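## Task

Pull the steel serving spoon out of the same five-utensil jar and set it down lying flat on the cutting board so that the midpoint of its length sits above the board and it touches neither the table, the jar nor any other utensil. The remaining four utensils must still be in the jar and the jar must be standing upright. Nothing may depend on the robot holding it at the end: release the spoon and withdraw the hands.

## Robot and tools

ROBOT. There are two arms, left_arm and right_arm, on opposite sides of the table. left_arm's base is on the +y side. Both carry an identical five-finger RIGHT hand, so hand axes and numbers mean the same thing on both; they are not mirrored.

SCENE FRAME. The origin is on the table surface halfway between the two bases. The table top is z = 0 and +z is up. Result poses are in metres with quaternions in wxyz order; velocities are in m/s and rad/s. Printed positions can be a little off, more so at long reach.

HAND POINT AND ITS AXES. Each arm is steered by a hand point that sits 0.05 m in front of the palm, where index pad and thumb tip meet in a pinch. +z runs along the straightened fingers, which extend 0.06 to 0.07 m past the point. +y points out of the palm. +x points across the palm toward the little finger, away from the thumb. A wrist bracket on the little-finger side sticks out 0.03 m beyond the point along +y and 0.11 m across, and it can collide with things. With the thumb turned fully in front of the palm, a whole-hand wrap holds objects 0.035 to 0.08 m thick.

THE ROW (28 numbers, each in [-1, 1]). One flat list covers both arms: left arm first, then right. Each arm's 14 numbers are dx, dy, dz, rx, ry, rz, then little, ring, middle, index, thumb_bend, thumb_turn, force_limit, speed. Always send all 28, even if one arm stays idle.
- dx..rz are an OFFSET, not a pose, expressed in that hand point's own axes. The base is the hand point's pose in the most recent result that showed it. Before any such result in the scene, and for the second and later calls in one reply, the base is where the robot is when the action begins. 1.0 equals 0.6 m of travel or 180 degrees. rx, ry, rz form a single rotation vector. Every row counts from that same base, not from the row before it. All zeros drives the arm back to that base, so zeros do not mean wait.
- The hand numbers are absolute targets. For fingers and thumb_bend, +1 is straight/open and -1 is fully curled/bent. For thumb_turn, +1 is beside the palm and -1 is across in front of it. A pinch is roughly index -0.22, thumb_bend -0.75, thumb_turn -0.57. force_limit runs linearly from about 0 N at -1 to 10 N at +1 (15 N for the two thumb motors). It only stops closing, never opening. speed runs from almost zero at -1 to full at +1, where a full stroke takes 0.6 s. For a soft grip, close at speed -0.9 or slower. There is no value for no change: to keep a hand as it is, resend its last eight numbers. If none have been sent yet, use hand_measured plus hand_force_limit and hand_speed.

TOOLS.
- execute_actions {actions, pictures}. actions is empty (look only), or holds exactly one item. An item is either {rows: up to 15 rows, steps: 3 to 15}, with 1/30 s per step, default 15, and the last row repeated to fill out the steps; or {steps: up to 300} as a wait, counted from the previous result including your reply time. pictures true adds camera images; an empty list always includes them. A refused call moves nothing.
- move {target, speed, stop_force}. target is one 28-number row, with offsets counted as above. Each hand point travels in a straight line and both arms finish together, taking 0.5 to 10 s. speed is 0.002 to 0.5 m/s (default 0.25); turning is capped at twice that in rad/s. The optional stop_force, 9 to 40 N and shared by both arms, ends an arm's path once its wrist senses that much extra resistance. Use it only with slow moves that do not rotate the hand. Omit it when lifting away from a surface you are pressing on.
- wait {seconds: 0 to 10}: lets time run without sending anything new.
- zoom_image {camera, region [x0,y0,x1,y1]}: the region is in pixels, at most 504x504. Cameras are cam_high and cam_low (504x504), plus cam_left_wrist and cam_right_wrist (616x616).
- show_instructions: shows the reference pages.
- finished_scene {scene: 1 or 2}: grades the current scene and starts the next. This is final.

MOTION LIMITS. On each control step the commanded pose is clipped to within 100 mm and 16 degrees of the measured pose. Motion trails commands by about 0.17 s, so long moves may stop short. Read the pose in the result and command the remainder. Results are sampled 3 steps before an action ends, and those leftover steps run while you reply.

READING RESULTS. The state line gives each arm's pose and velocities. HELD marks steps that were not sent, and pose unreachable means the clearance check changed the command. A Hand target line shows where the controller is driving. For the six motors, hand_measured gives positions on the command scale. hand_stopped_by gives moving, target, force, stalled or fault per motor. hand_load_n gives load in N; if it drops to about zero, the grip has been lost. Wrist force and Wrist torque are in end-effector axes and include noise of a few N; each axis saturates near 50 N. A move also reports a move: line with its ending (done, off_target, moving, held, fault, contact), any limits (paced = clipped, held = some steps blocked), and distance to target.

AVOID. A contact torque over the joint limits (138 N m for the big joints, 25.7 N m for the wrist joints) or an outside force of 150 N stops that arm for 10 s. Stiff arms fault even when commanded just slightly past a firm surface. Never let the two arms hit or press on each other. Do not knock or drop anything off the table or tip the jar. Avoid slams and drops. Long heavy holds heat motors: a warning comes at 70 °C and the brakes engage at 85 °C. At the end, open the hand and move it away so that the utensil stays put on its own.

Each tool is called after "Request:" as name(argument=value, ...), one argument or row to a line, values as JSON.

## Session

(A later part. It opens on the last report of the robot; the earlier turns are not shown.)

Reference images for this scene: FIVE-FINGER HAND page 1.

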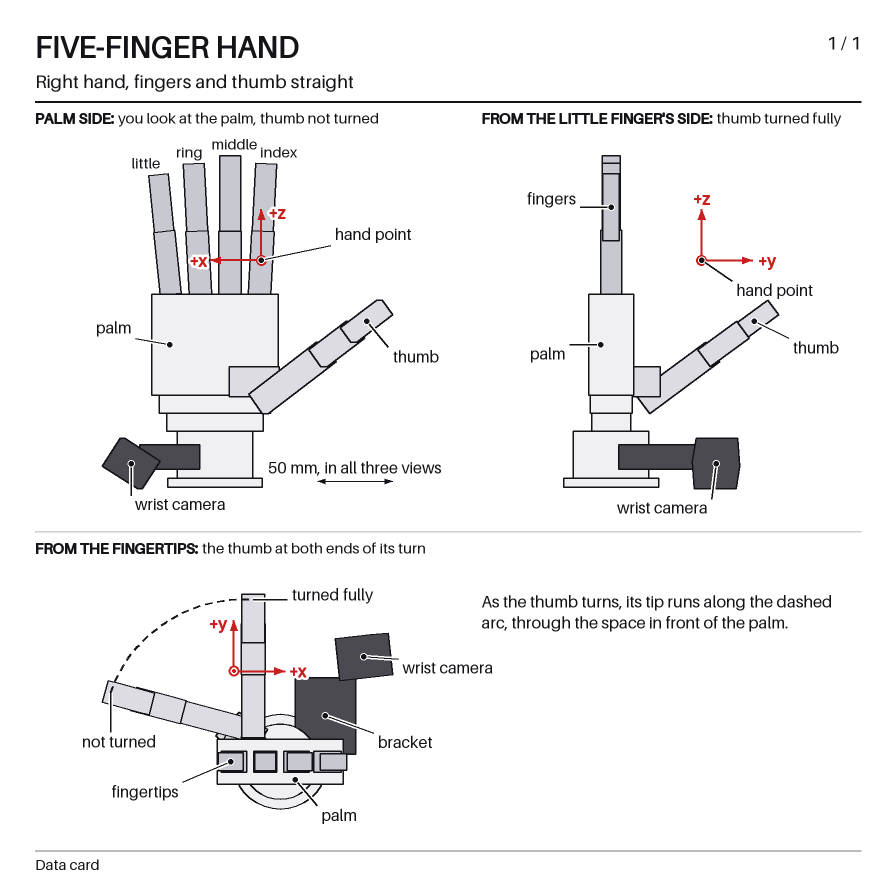

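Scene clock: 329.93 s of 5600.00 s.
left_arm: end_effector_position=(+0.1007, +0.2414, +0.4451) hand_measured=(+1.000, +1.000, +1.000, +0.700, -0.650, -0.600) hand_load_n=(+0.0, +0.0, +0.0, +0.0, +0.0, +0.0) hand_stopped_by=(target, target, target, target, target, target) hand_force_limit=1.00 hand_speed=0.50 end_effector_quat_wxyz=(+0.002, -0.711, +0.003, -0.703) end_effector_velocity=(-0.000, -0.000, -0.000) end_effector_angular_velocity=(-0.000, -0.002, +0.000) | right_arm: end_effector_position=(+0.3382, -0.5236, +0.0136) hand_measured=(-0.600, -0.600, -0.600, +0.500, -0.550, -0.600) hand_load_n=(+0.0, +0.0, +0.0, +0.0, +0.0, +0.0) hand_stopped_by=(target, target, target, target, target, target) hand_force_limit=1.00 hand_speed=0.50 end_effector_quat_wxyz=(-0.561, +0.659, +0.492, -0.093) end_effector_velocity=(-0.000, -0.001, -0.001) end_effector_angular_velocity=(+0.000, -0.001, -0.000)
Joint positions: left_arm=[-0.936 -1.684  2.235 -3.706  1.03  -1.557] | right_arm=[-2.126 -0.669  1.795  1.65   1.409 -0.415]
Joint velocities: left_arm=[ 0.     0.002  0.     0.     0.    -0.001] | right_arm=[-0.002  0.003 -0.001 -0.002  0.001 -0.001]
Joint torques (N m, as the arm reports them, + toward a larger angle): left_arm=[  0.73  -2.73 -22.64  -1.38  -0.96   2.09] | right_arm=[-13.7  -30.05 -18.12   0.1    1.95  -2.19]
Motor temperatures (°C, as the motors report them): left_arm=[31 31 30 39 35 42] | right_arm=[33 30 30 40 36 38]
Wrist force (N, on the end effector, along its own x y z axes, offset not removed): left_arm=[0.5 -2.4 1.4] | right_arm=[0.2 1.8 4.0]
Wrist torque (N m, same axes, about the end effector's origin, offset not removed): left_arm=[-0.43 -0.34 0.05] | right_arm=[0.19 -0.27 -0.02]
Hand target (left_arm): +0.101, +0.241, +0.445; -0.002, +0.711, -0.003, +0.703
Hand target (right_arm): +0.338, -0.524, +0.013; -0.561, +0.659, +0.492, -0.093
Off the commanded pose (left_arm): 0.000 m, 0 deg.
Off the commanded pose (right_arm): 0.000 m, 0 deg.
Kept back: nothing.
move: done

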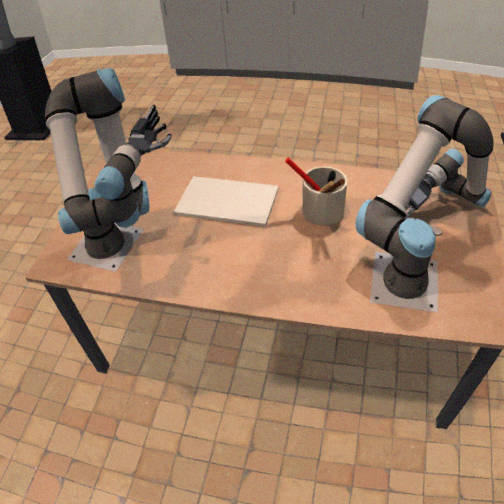

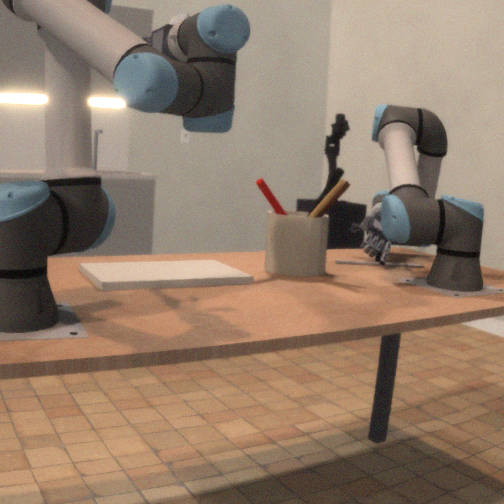

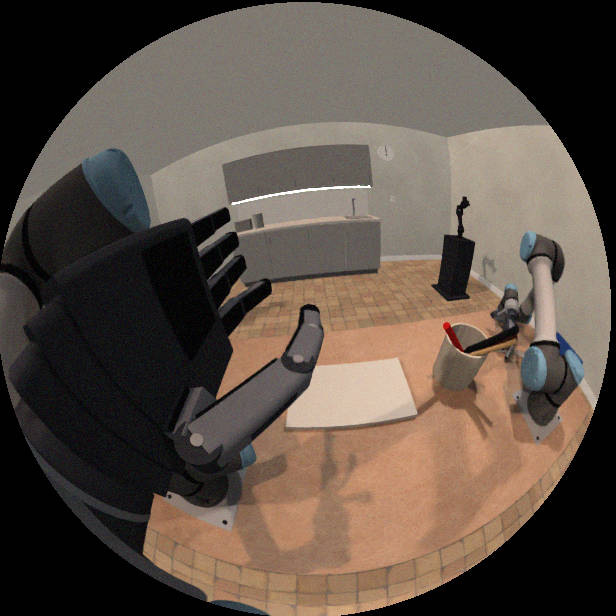

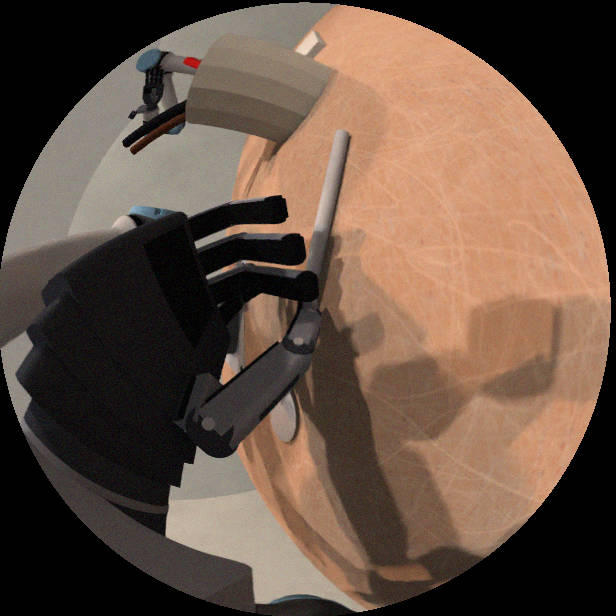

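Same sequence as before.

Request:
move(
  target=[0,0,0,0,0,0,1,1,1,0.7,-0.65,-0.6,1,0.5, 0,0,0,0,0,0,-0.6,-0.6,-0.6,-0.8,-0.55,-0.6,1,-0.6],
  speed=0.02,
)

Request:
move(
  target=[0,0,0,0,0,0,1,1,1,0.7,-0.65,-0.6,1,0.5, 0.001,-0.002,-0.001,0,0,0,-0.6,-0.6,-0.6,-0.85,-0.55,-0.6,1,-0.8],
  speed=0.002,
)

Request:
move(
  target=[0,0,0,0,0,0,1,1,1,0.7,-0.65,-0.6,1,0.5, 0,0,0,0,0,0,-0.6,-0.6,-0.6,-0.9,-0.8,-0.6,1,-0.8],
  speed=0.02,
)

Request:
move(
  target=[0,0,0,0,0,0,1,1,1,0.7,-0.65,-0.6,1,0.5, 0.043,-0.083,-0.035,0,0,0,-0.6,-0.6,-0.6,-0.9,-0.8,-0.6,1,-0.8],
  speed=0.015,
)

Scene clock: 331.37 s of 5600.00 s.
left_arm: end_effector_position=(+0.1007, +0.2414, +0.4451) hand_measured=(+1.000, +1.000, +1.000, +0.700, -0.650, -0.600) hand_load_n=(+0.0, +0.0, +0.0, +0.0, +0.0, +0.0) hand_stopped_by=(target, target, target, target, target, target) hand_force_limit=1.00 hand_speed=0.50 end_effector_quat_wxyz=(+0.002, -0.711, +0.003, -0.703) end_effector_velocity=(-0.000, +0.000, +0.000) end_effector_angular_velocity=(-0.001, +0.002, -0.001) | right_arm: end_effector_position=(+0.3382, -0.5236, +0.0136) hand_measured=(-0.600, -0.600, -0.600, -0.114, -0.548, -0.600) hand_load_n=(+0.0, +0.0, +0.0, +9.0, +2.5, +1.5) hand_stopped_by=(target, target, target, force, target, target) hand_force_limit=1.00 hand_speed=-0.60 end_effector_quat_wxyz=(-0.561, +0.659, +0.492, -0.093) end_effector_velocity=(-0.000, -0.000, -0.000) end_effector_angular_velocity=(-0.001, -0.000, +0.001)
Joint positions: left_arm=[-0.936 -1.684  2.235 -3.706  1.03  -1.557] | right_arm=[-2.126 -0.669  1.795  1.65   1.409 -0.415]
Joint velocities: left_arm=[-0.002 -0.002 -0.    -0.001  0.     0.   ] | right_arm=[-0.    -0.     0.    -0.001  0.001  0.   ]
Joint torques (N m, as the arm reports them, + toward a larger angle): left_arm=[  0.14  -2.88 -22.24  -1.38  -1.     2.13] | right_arm=[-13.1  -46.41   0.94  -3.47   1.75  -2.08]
Motor temperatures (°C, as the motors report them): left_arm=[31 31 30 39 35 42] | right_arm=[33 30 30 40 36 38]
Wrist force (N, on the end effector, along its own x y z axes, offset not removed): left_arm=[0.0 -1.5 1.1] | right_arm=[5.7 -8.5 -0.6]
Wrist torque (N m, same axes, about the end effector's origin, offset not removed): left_arm=[-0.27 -0.29 0.05] | right_arm=[0.63 -0.35 0.13]
Hand target (left_arm): +0.101, +0.241, +0.445; -0.002, +0.711, -0.003, +0.703
Hand target (right_arm): +0.338, -0.524, +0.014; -0.561, +0.659, +0.492, -0.093
Off the commanded pose (left_arm): 0.000 m, 0 deg.
Off the commanded pose (right_arm): 0.000 m, 0 deg.
Kept back: nothing.
move: done

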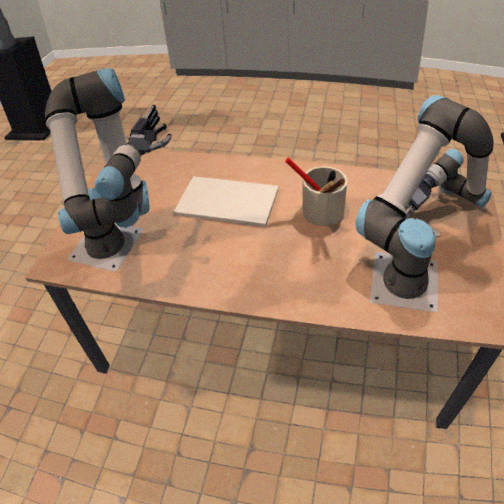

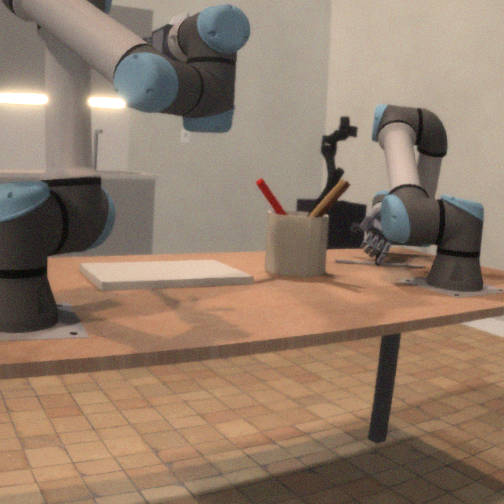

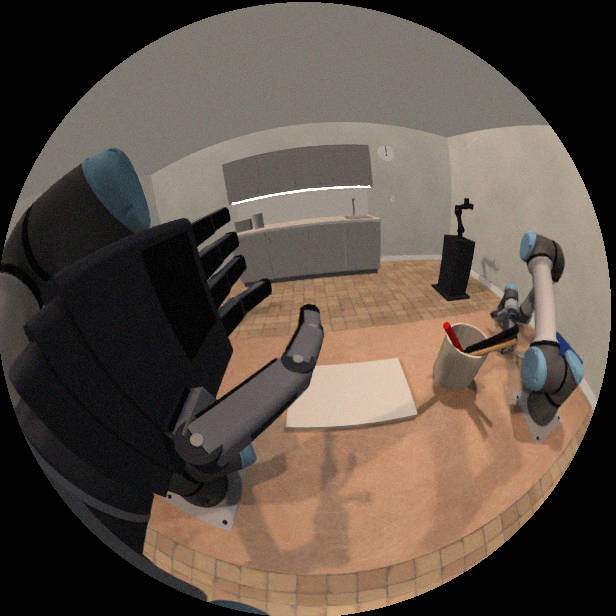

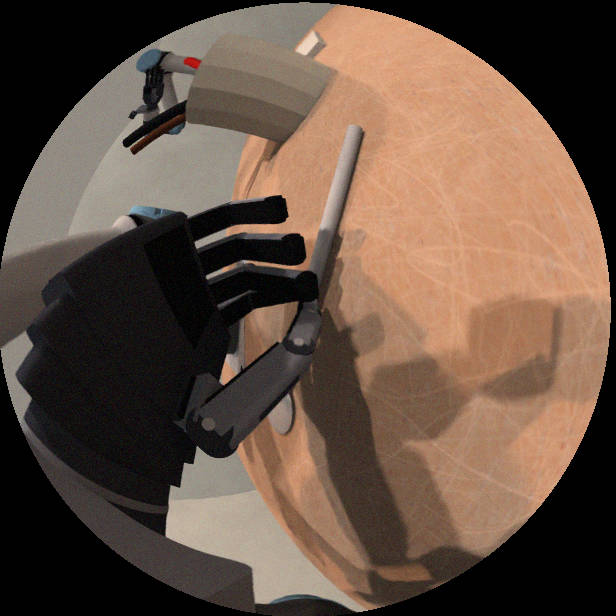

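Scene clock: 332.33 s of 5600.00 s.
left_arm: end_effector_position=(+0.1007, +0.2414, +0.4451) hand_measured=(+1.000, +1.000, +1.000, +0.700, -0.650, -0.600) hand_load_n=(+0.0, +0.0, +0.0, +0.0, +0.0, +0.0) hand_stopped_by=(target, target, target, target, target, target) hand_force_limit=1.00 hand_speed=0.50 end_effector_quat_wxyz=(+0.002, -0.711, +0.003, -0.703) end_effector_velocity=(+0.000, -0.000, -0.000) end_effector_angular_velocity=(-0.002, +0.001, -0.000) | right_arm: end_effector_position=(+0.3382, -0.5236, +0.0150) hand_measured=(-0.600, -0.600, -0.600, -0.116, -0.548, -0.600) hand_load_n=(+0.0, +0.0, +0.0, +8.5, +3.5, +1.5) hand_stopped_by=(target, target, target, force, target, target) hand_force_limit=1.00 hand_speed=-0.80 end_effector_quat_wxyz=(-0.561, +0.659, +0.492, -0.093) end_effector_velocity=(-0.000, -0.000, +0.001) end_effector_angular_velocity=(-0.001, +0.001, +0.000)
Joint positions: left_arm=[-0.936 -1.684  2.235 -3.706  1.03  -1.557] | right_arm=[-2.126 -0.672  1.795  1.653  1.409 -0.415]
Joint velocities: left_arm=[ 0.     0.     0.    -0.002 -0.    -0.001] | right_arm=[-0.    -0.001  0.     0.001  0.001  0.001]
Joint torques (N m, as the arm reports them, + toward a larger angle): left_arm=[  0.46  -2.7  -22.51  -1.28  -0.91   2.13] | right_arm=[-12.88 -49.68   2.31   5.39   1.84  -2.14]
Motor temperatures (°C, as the motors report them): left_arm=[31 31 30 39 35 42] | right_arm=[33 30 30 40 36 38]
Wrist force (N, on the end effector, along its own x y z axes, offset not removed): left_arm=[0.1 -1.3 0.6] | right_arm=[1.2 3.2 4.1]
Wrist torque (N m, same axes, about the end effector's origin, offset not removed): left_arm=[-0.24 -0.27 0.02] | right_arm=[0.29 -0.50 0.12]
Hand target (left_arm): +0.101, +0.241, +0.445; -0.002, +0.711, -0.003, +0.703
Hand target (right_arm): +0.338, -0.524, +0.015; -0.561, +0.659, +0.492, -0.093
Off the commanded pose (left_arm): 0.000 m, 0 deg.
Off the commanded pose (right_arm): 0.000 m, 0 deg.
Kept back: nothing.
move: done

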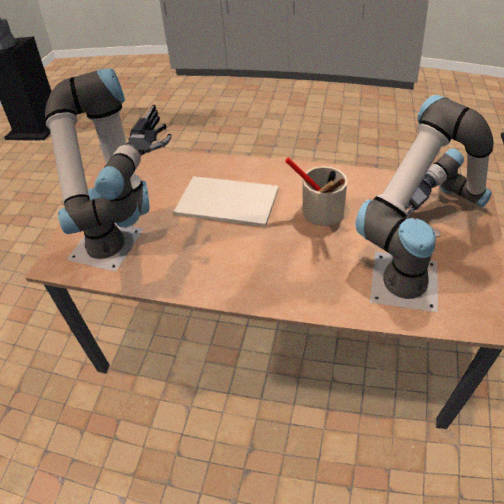

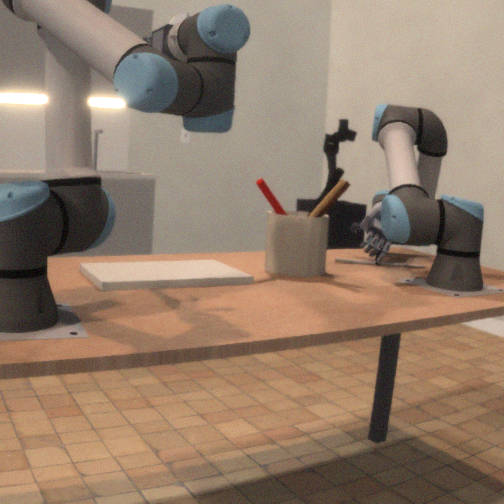

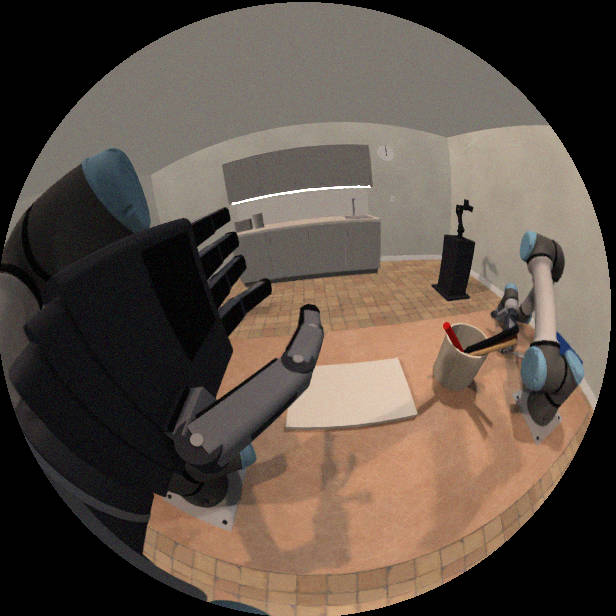

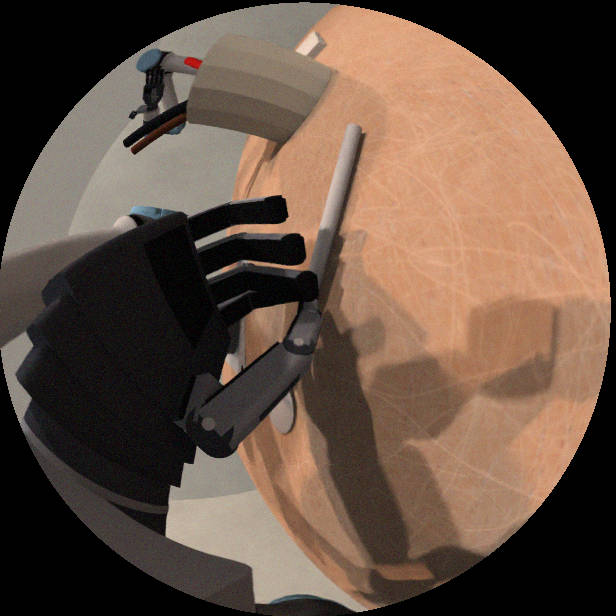

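Scene clock: 333.80 s of 5600.00 s.
left_arm: end_effector_position=(+0.1007, +0.2414, +0.4451) hand_measured=(+1.000, +1.000, +1.000, +0.700, -0.650, -0.600) hand_load_n=(+0.0, +0.0, +0.0, +0.0, +0.0, +0.0) hand_stopped_by=(target, target, target, target, target, target) hand_force_limit=1.00 hand_speed=0.50 end_effector_quat_wxyz=(+0.002, -0.711, +0.003, -0.703) end_effector_velocity=(-0.001, -0.000, -0.000) end_effector_angular_velocity=(+0.002, -0.002, +0.001) | right_arm: end_effector_position=(+0.3382, -0.5236, +0.0150) hand_measured=(-0.600, -0.600, -0.600, -0.122, -0.800, -0.600) hand_load_n=(+0.0, +0.0, +0.0, +0.0, +0.0, +0.0) hand_stopped_by=(target, target, target, force, target, target) hand_force_limit=1.00 hand_speed=-0.80 end_effector_quat_wxyz=(-0.561, +0.659, +0.492, -0.093) end_effector_velocity=(+0.000, -0.000, +0.000) end_effector_angular_velocity=(-0.000, -0.001, -0.000)
Joint positions: left_arm=[-0.936 -1.684  2.235 -3.706  1.03  -1.557] | right_arm=[-2.126 -0.672  1.795  1.653  1.409 -0.415]
Joint velocities: left_arm=[-0.     0.002  0.     0.     0.001  0.001] | right_arm=[ 0.    -0.001 -0.     0.    -0.     0.   ]
Joint torques (N m, as the arm reports them, + toward a larger angle): left_arm=[  0.64  -2.89 -22.88  -1.39  -1.01   2.03] | right_arm=[-12.96 -28.83  -0.01   1.67   1.35  -2.07]
Motor temperatures (°C, as the motors report them): left_arm=[31 31 30 39 35 42] | right_arm=[33 30 30 40 36 38]
Wrist force (N, on the end effector, along its own x y z axes, offset not removed): left_arm=[0.4 -0.1 0.6] | right_arm=[-0.1 1.8 1.1]
Wrist torque (N m, same axes, about the end effector's origin, offset not removed): left_arm=[0.03 -0.32 0.12] | right_arm=[0.29 -0.16 0.03]
Hand target (left_arm): +0.101, +0.241, +0.445; -0.002, +0.711, -0.003, +0.703
Hand target (right_arm): +0.338, -0.524, +0.015; -0.561, +0.659, +0.492, -0.093
Off the commanded pose (left_arm): 0.000 m, 0 deg.
Off the commanded pose (right_arm): 0.000 m, 0 deg.
Kept back: nothing.
move: done

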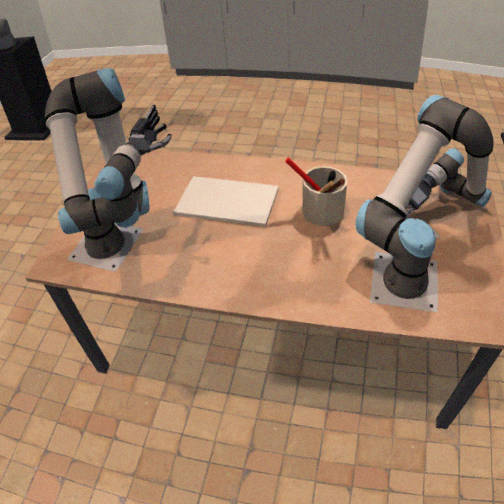

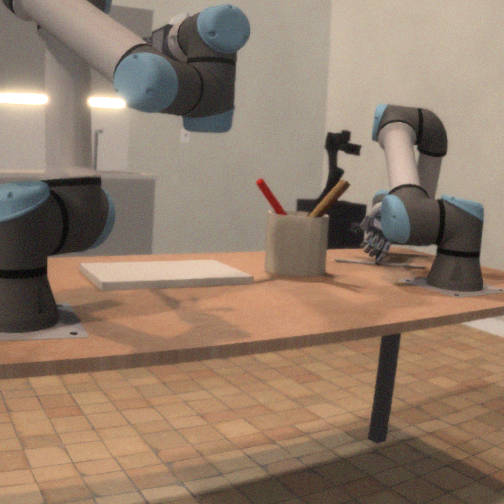

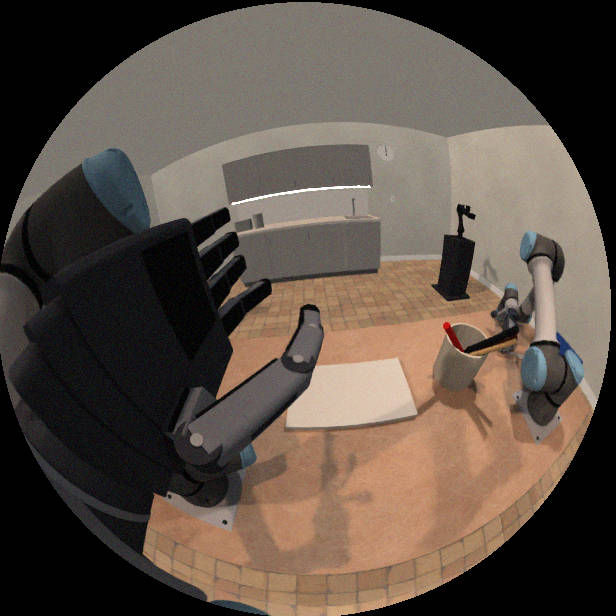

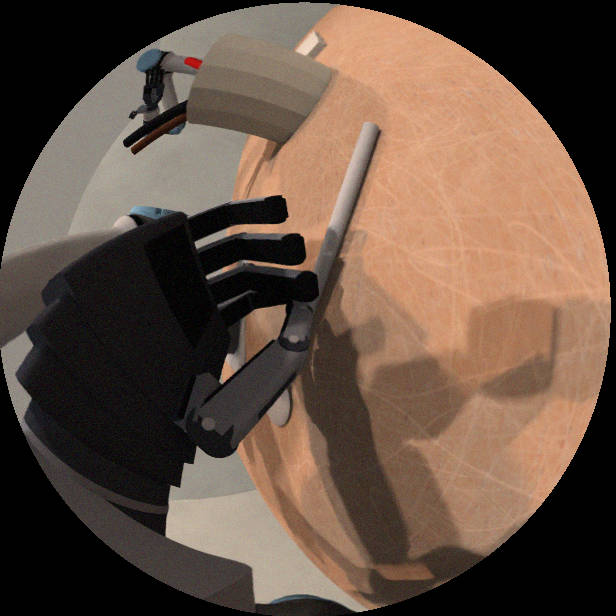

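Scene clock: 338.07 s of 5600.00 s.
left_arm: end_effector_position=(+0.1007, +0.2414, +0.4451) hand_measured=(+1.000, +1.000, +1.000, +0.700, -0.650, -0.600) hand_load_n=(+0.0, +0.0, +0.0, +0.0, +0.0, +0.0) hand_stopped_by=(target, target, target, target, target, target) hand_force_limit=1.00 hand_speed=0.50 end_effector_quat_wxyz=(+0.002, -0.711, +0.003, -0.703) end_effector_velocity=(-0.000, +0.000, +0.000) end_effector_angular_velocity=(+0.001, -0.001, -0.000) | right_arm: end_effector_position=(+0.3381, -0.5236, +0.0746) hand_measured=(-0.600, -0.600, -0.600, -0.122, -0.800, -0.600) hand_load_n=(+0.0, +0.0, +0.0, +0.0, +0.0, +0.0) hand_stopped_by=(target, target, target, force, target, target) hand_force_limit=1.00 hand_speed=-0.80 end_effector_quat_wxyz=(-0.561, +0.659, +0.492, -0.093) end_effector_velocity=(-0.000, -0.000, +0.003) end_effector_angular_velocity=(+0.000, -0.001, +0.003)
Joint positions: left_arm=[-0.936 -1.684  2.235 -3.706  1.03  -1.557] | right_arm=[-2.126 -0.799  1.817  1.757  1.409 -0.415]
Joint velocities: left_arm=[-0.001  0.     0.     0.001  0.001  0.   ] | right_arm=[ 0.001 -0.006  0.     0.005  0.002 -0.001]
Joint torques (N m, as the arm reports them, + toward a larger angle): left_arm=[  0.55  -2.56 -22.29  -1.36  -0.97   2.01] | right_arm=[-14.19 -48.69   0.84   5.61   1.65  -2.21]
Motor temperatures (°C, as the motors report them): left_arm=[31 31 30 39 35 42] | right_arm=[33 30 30 40 36 38]
Wrist force (N, on the end effector, along its own x y z axes, offset not removed): left_arm=[0.4 -1.3 -0.5] | right_arm=[0.6 3.6 4.2]
Wrist torque (N m, same axes, about the end effector's origin, offset not removed): left_arm=[-0.14 -0.20 0.14] | right_arm=[0.56 -0.38 0.13]
Hand target (left_arm): +0.101, +0.241, +0.445; -0.002, +0.711, -0.003, +0.703
Hand target (right_arm): +0.338, -0.524, +0.075; -0.561, +0.659, +0.492, -0.093
Off the commanded pose (left_arm): 0.000 m, 0 deg.
Off the commanded pose (right_arm): 0.000 m, 0 deg.
Kept back: nothing.
move: done

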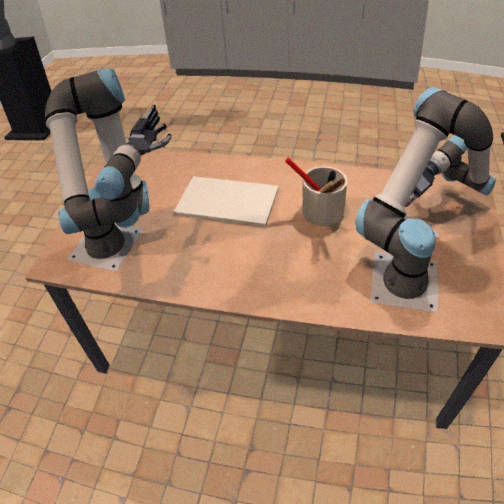

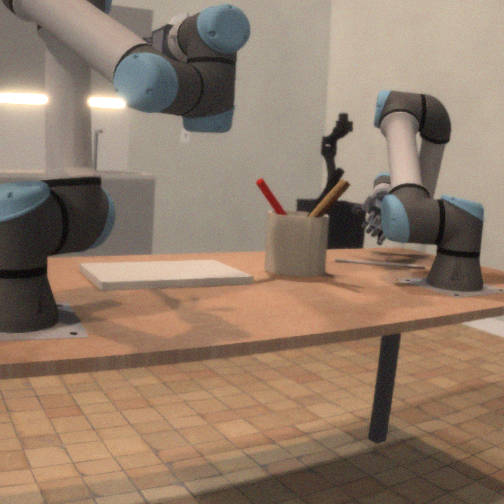

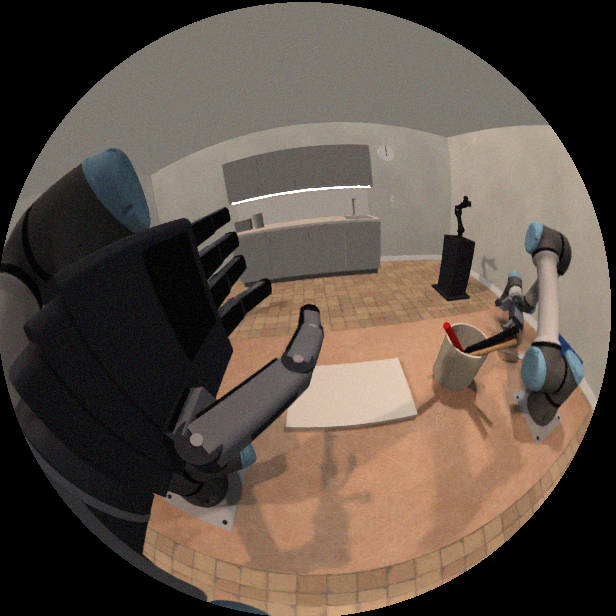

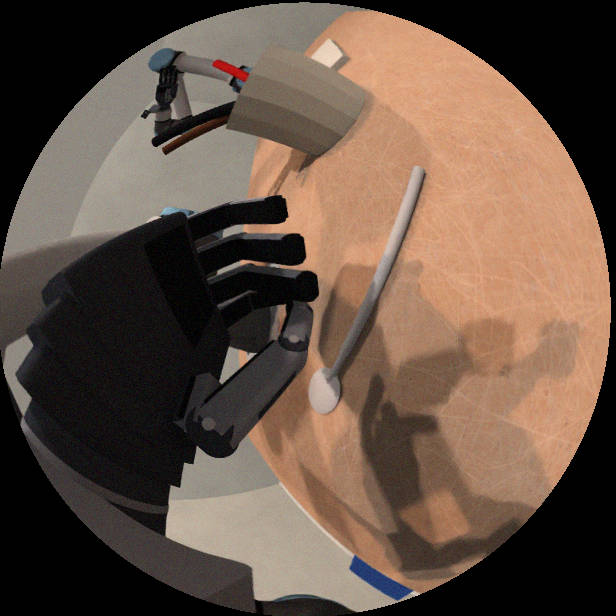

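Request:
move(
  target=[0,0,0,0,0,0,1,1,1,0.7,-0.65,-0.6,1,0.5, 0,0,0,0,0,0,-0.6,-0.6,-0.6,0.8,-0.55,-0.6,1,0.5],
  speed=0.05,
)

Scene clock: 339.10 s of 5600.00 s.
left_arm: end_effector_position=(+0.1007, +0.2414, +0.4451) hand_measured=(+1.000, +1.000, +1.000, +0.700, -0.650, -0.600) hand_load_n=(+0.0, +0.0, +0.0, +0.0, +0.0, +0.0) hand_stopped_by=(target, target, target, target, target, target) hand_force_limit=1.00 hand_speed=0.50 end_effector_quat_wxyz=(+0.002, -0.711, +0.003, -0.703) end_effector_velocity=(+0.000, -0.000, -0.000) end_effector_angular_velocity=(+0.001, -0.001, +0.001) | right_arm: end_effector_position=(+0.3381, -0.5236, +0.0746) hand_measured=(-0.600, -0.600, -0.600, +0.800, -0.550, -0.600) hand_load_n=(+0.0, +0.0, +0.0, +0.0, +0.0, +0.0) hand_stopped_by=(target, target, target, target, target, target) hand_force_limit=1.00 hand_speed=0.50 end_effector_quat_wxyz=(-0.561, +0.659, +0.492, -0.093) end_effector_velocity=(-0.000, +0.000, -0.000) end_effector_angular_velocity=(-0.000, +0.001, +0.002)
Joint positions: left_arm=[-0.936 -1.684  2.235 -3.706  1.03  -1.557] | right_arm=[-2.126 -0.799  1.817  1.757  1.409 -0.415]
Joint velocities: left_arm=[ 0.001  0.001  0.     0.    -0.    -0.   ] | right_arm=[ 0.002  0.001  0.    -0.001  0.001  0.001]
Joint torques (N m, as the arm reports them, + toward a larger angle): left_arm=[  0.7   -3.23 -22.4   -1.4   -1.02   2.04] | right_arm=[-13.54 -27.44  -6.69  -0.3    1.77  -2.3 ]
Motor temperatures (°C, as the motors report them): left_arm=[31 31 30 39 35 42] | right_arm=[33 30 30 40 36 38]
Wrist force (N, on the end effector, along its own x y z axes, offset not removed): left_arm=[0.2 -1.5 -0.1] | right_arm=[1.8 2.5 1.4]
Wrist torque (N m, same axes, about the end effector's origin, offset not removed): left_arm=[-0.17 -0.25 0.10] | right_arm=[0.50 -0.52 0.13]
Hand target (left_arm): +0.101, +0.241, +0.445; -0.002, +0.711, -0.003, +0.703
Hand target (right_arm): +0.338, -0.524, +0.075; -0.561, +0.659, +0.492, -0.093
Off the commanded pose (left_arm): 0.000 m, 0 deg.
Off the commanded pose (right_arm): 0.000 m, 0 deg.
Kept back: nothing.
move: done

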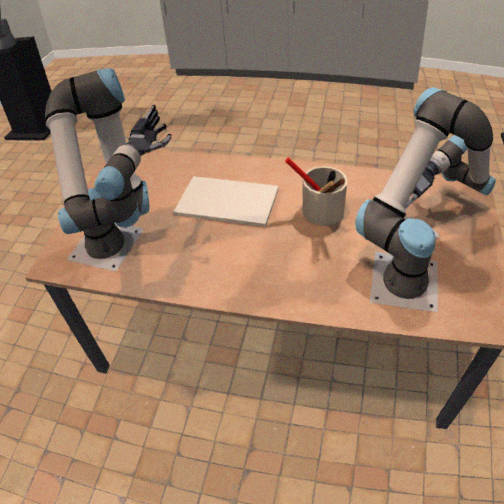

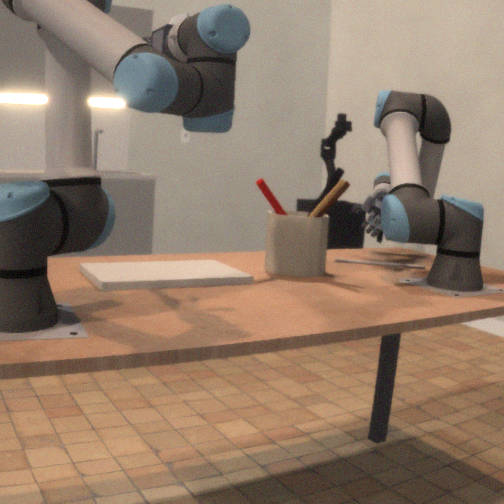

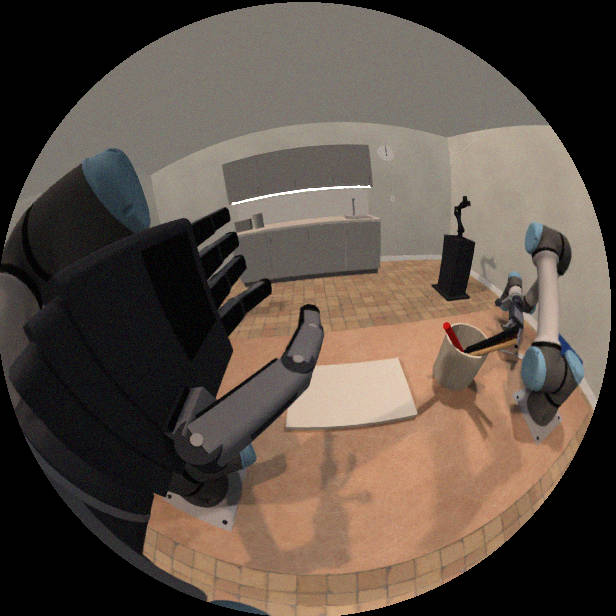

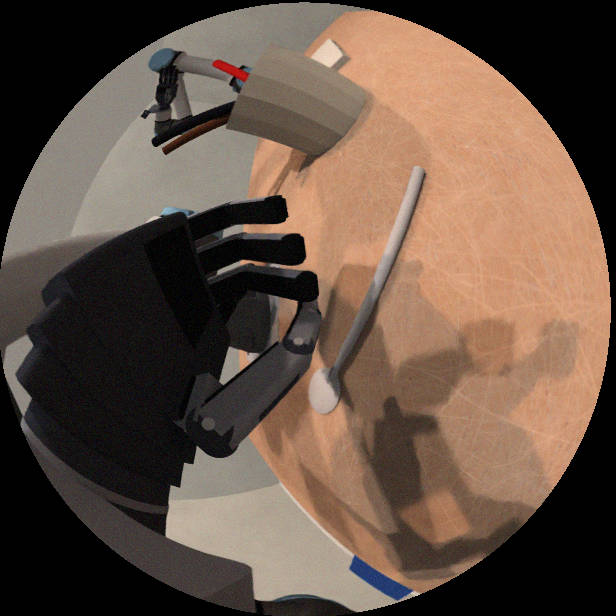

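Request:
move(
  target=[0,0,0,0,0,0,1,1,1,0.7,-0.65,-0.6,1,0.5, -0.092,0.036,0.015,-0.024,0.046,0.019,-0.6,-0.6,-0.6,0.8,-0.55,-0.6,1,0.5],
  speed=0.06,
)

Request:
zoom_image(
  camera="cam_low",
  region=[300,170,480,310],
)

Scene clock: 341.23 s of 5600.00 s.
left_arm: end_effector_position=(+0.1007, +0.2414, +0.4451) hand_measured=(+1.000, +1.000, +1.000, +0.700, -0.650, -0.600) hand_load_n=(+0.0, +0.0, +0.0, +0.0, +0.0, +0.0) hand_stopped_by=(target, target, target, target, target, target) hand_force_limit=1.00 hand_speed=0.50 end_effector_quat_wxyz=(+0.002, -0.711, +0.003, -0.703) end_effector_velocity=(-0.001, -0.000, -0.000) end_effector_angular_velocity=(+0.001, -0.002, -0.002) | right_arm: end_effector_position=(+0.3163, -0.5565, +0.0300) hand_measured=(-0.600, -0.600, -0.600, +0.800, -0.550, -0.600) hand_load_n=(+0.0, +0.0, +0.0, +0.0, +0.0, +0.0) hand_stopped_by=(target, target, target, target, target, target) hand_force_limit=1.00 hand_speed=0.50 end_effector_quat_wxyz=(-0.567, +0.699, +0.434, -0.044) end_effector_velocity=(-0.001, -0.002, -0.002) end_effector_angular_velocity=(-0.002, +0.001, -0.008)
Joint positions: left_arm=[-0.936 -1.684  2.235 -3.706  1.03  -1.557] | right_arm=[-2.292 -0.731  1.879  1.627  1.402 -0.414]
Joint velocities: left_arm=[-0.002  0.002  0.     0.    -0.     0.   ] | right_arm=[-0.007  0.002  0.002 -0.005  0.     0.002]
Joint torques (N m, as the arm reports them, + toward a larger angle): left_arm=[  0.61  -2.76 -22.08  -1.36  -1.08   1.97] | right_arm=[-13.05 -23.37   4.56   0.3   -1.6   -1.  ]
Motor temperatures (°C, as the motors report them): left_arm=[31 31 30 39 35 42] | right_arm=[33 30 30 40 36 38]
Wrist force (N, on the end effector, along its own x y z axes, offset not removed): left_arm=[0.0 -2.4 1.0] | right_arm=[2.4 1.5 2.1]
Wrist torque (N m, same axes, about the end effector's origin, offset not removed): left_arm=[-0.39 -0.26 -0.03] | right_arm=[0.43 -0.62 0.19]
Hand target (left_arm): +0.101, +0.241, +0.445; -0.002, +0.711, -0.003, +0.703
Hand target (right_arm): +0.316, -0.557, +0.030; -0.567, +0.699, +0.433, -0.044
Off the commanded pose (left_arm): 0.000 m, 0 deg.
Off the commanded pose (right_arm): 0.000 m, 0 deg.
Kept back: nothing.
move: done

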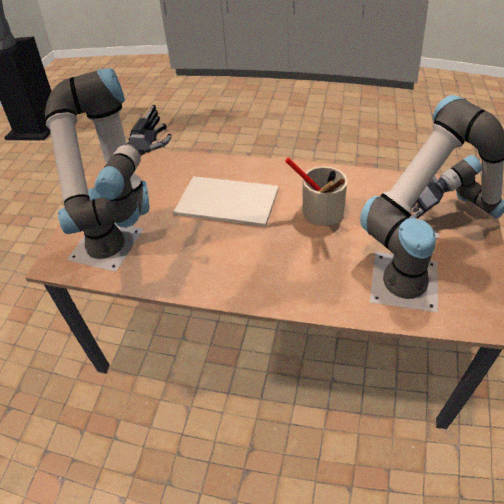

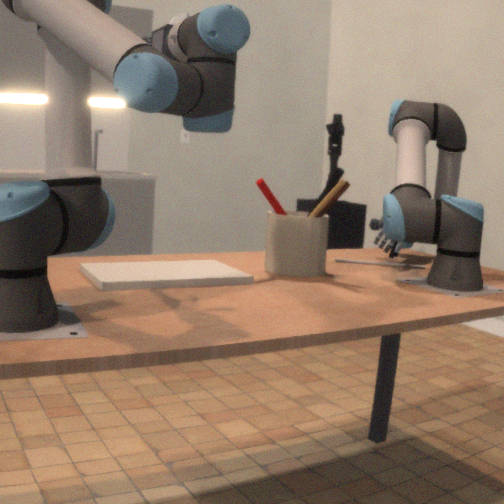

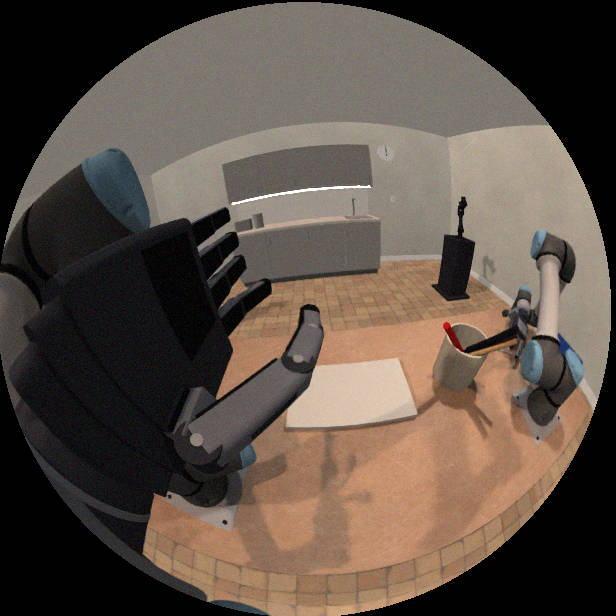

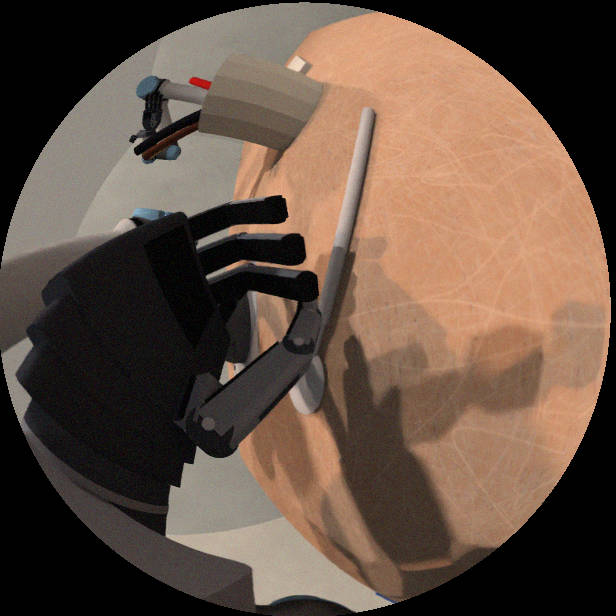

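Region (300, 170, 480, 310) of cam_low's 504x504 image, scaled by 2.800, with more detail than that image has.

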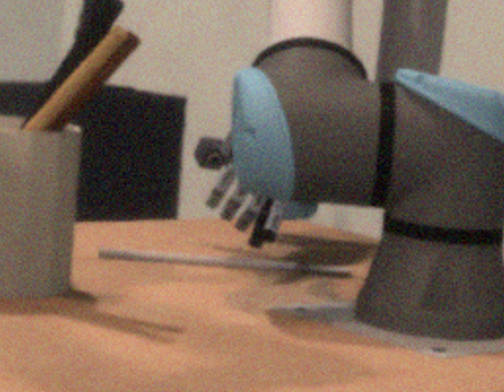

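Request:
move(
  target=[0,0,0,0,0,0,1,1,1,0.7,-0.65,-0.6,1,0.5, -0.0115,0.0177,0.02,0,0,0,-0.6,-0.6,-0.6,0.5,-0.55,-0.6,1,0.5],
  speed=0.02,
)

Request:
zoom_image(
  camera="cam_low",
  region=[300,170,480,310],
)

Scene clock: 342.67 s of 5600.00 s.
left_arm: end_effector_position=(+0.1007, +0.2414, +0.4451) hand_measured=(+1.000, +1.000, +1.000, +0.700, -0.650, -0.600) hand_load_n=(+0.0, +0.0, +0.0, +0.0, +0.0, +0.0) hand_stopped_by=(target, target, target, target, target, target) hand_force_limit=1.00 hand_speed=0.50 end_effector_quat_wxyz=(+0.002, -0.711, +0.003, -0.703) end_effector_velocity=(+0.000, +0.000, +0.000) end_effector_angular_velocity=(-0.000, +0.000, +0.001) | right_arm: end_effector_position=(+0.3114, -0.5518, +0.0143) hand_measured=(-0.600, -0.600, -0.600, +0.500, -0.562, -0.600) hand_load_n=(+0.0, +0.0, +0.0, +0.0, -21.5, -5.0) hand_stopped_by=(target, target, target, target, target, target) hand_force_limit=1.00 hand_speed=0.50 end_effector_quat_wxyz=(-0.567, +0.699, +0.434, -0.044) end_effector_velocity=(-0.001, +0.001, -0.003) end_effector_angular_velocity=(-0.000, -0.000, -0.000)
Joint positions: left_arm=[-0.936 -1.684  2.235 -3.706  1.03  -1.557] | right_arm=[-2.292 -0.702  1.892  1.586  1.402 -0.414]
Joint velocities: left_arm=[-0.    -0.001  0.     0.001  0.001 -0.   ] | right_arm=[-0.     0.005  0.002 -0.008 -0.     0.   ]
Joint torques (N m, as the arm reports them, + toward a larger angle): left_arm=[  0.67  -3.1  -22.66  -1.33  -0.92   2.01] | right_arm=[ 16.78 -18.73   3.52  -8.14  -1.73   2.09]
Motor temperatures (°C, as the motors report them): left_arm=[31 31 30 39 35 42] | right_arm=[33 30 30 40 36 38]
Wrist force (N, on the end effector, along its own x y z axes, offset not removed): left_arm=[-0.7 -0.9 0.1] | right_arm=[13.9 -22.9 -17.6]
Wrist torque (N m, same axes, about the end effector's origin, offset not removed): left_arm=[-0.10 -0.10 0.08] | right_arm=[0.34 -0.60 0.22]
Hand target (left_arm): +0.101, +0.241, +0.445; -0.002, +0.711, -0.003, +0.703
Hand target (right_arm): +0.311, -0.552, +0.014; -0.567, +0.699, +0.434, -0.044
Off the commanded pose (left_arm): 0.000 m, 0 deg.
Off the commanded pose (right_arm): 0.000 m, 0 deg.
Kept back: nothing.
move: done

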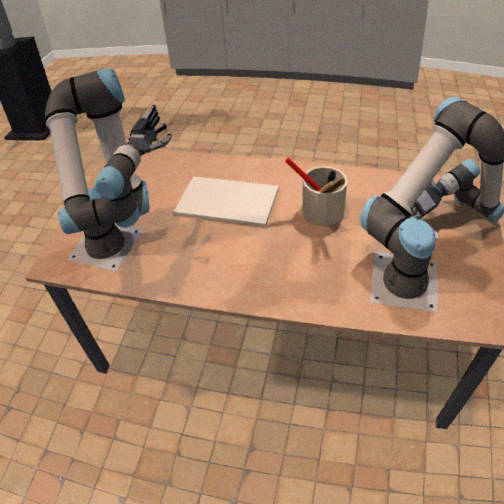

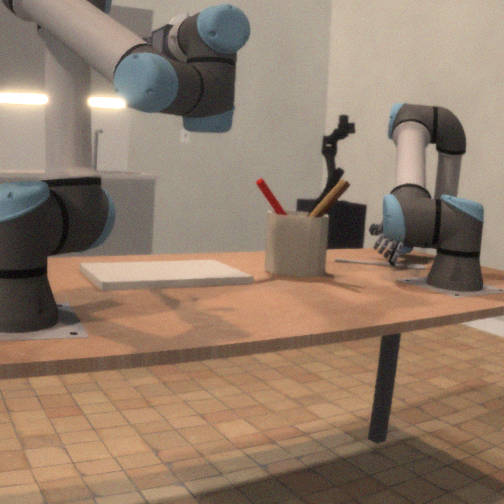

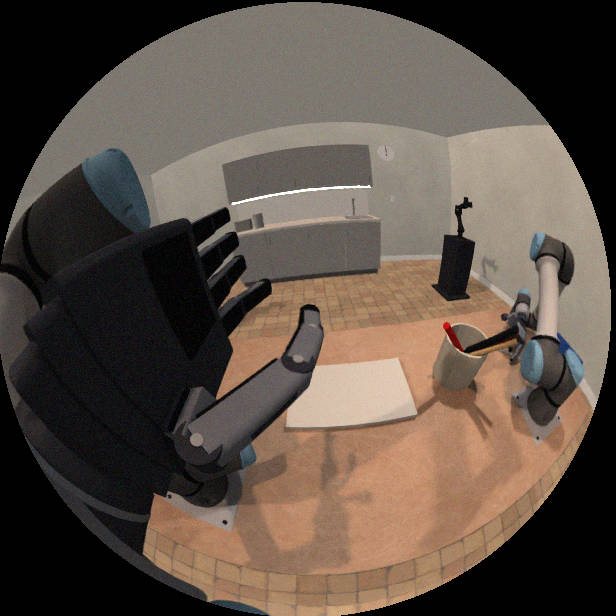

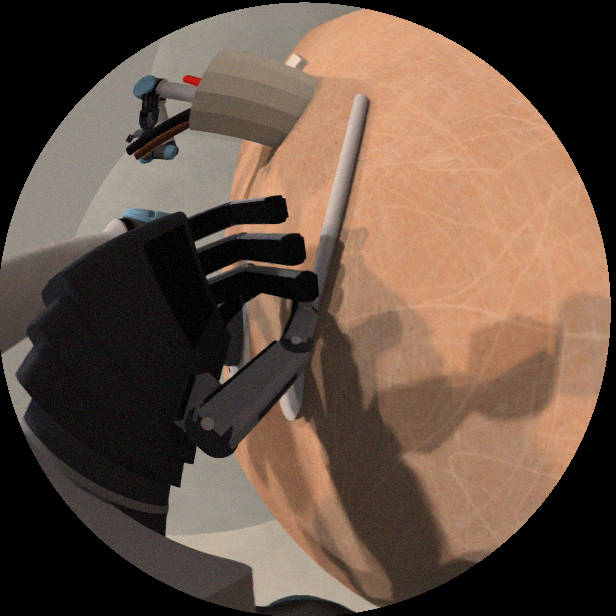

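Region (300, 170, 480, 310) of cam_low's 504x504 image, scaled by 2.800, with more detail than that image has.

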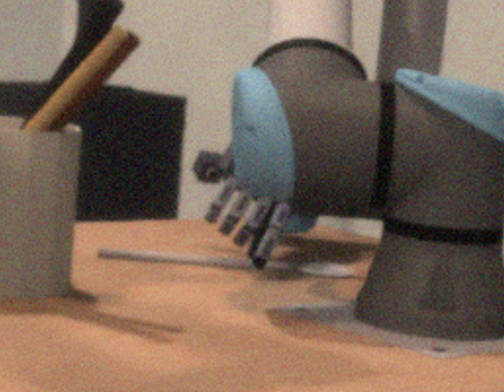

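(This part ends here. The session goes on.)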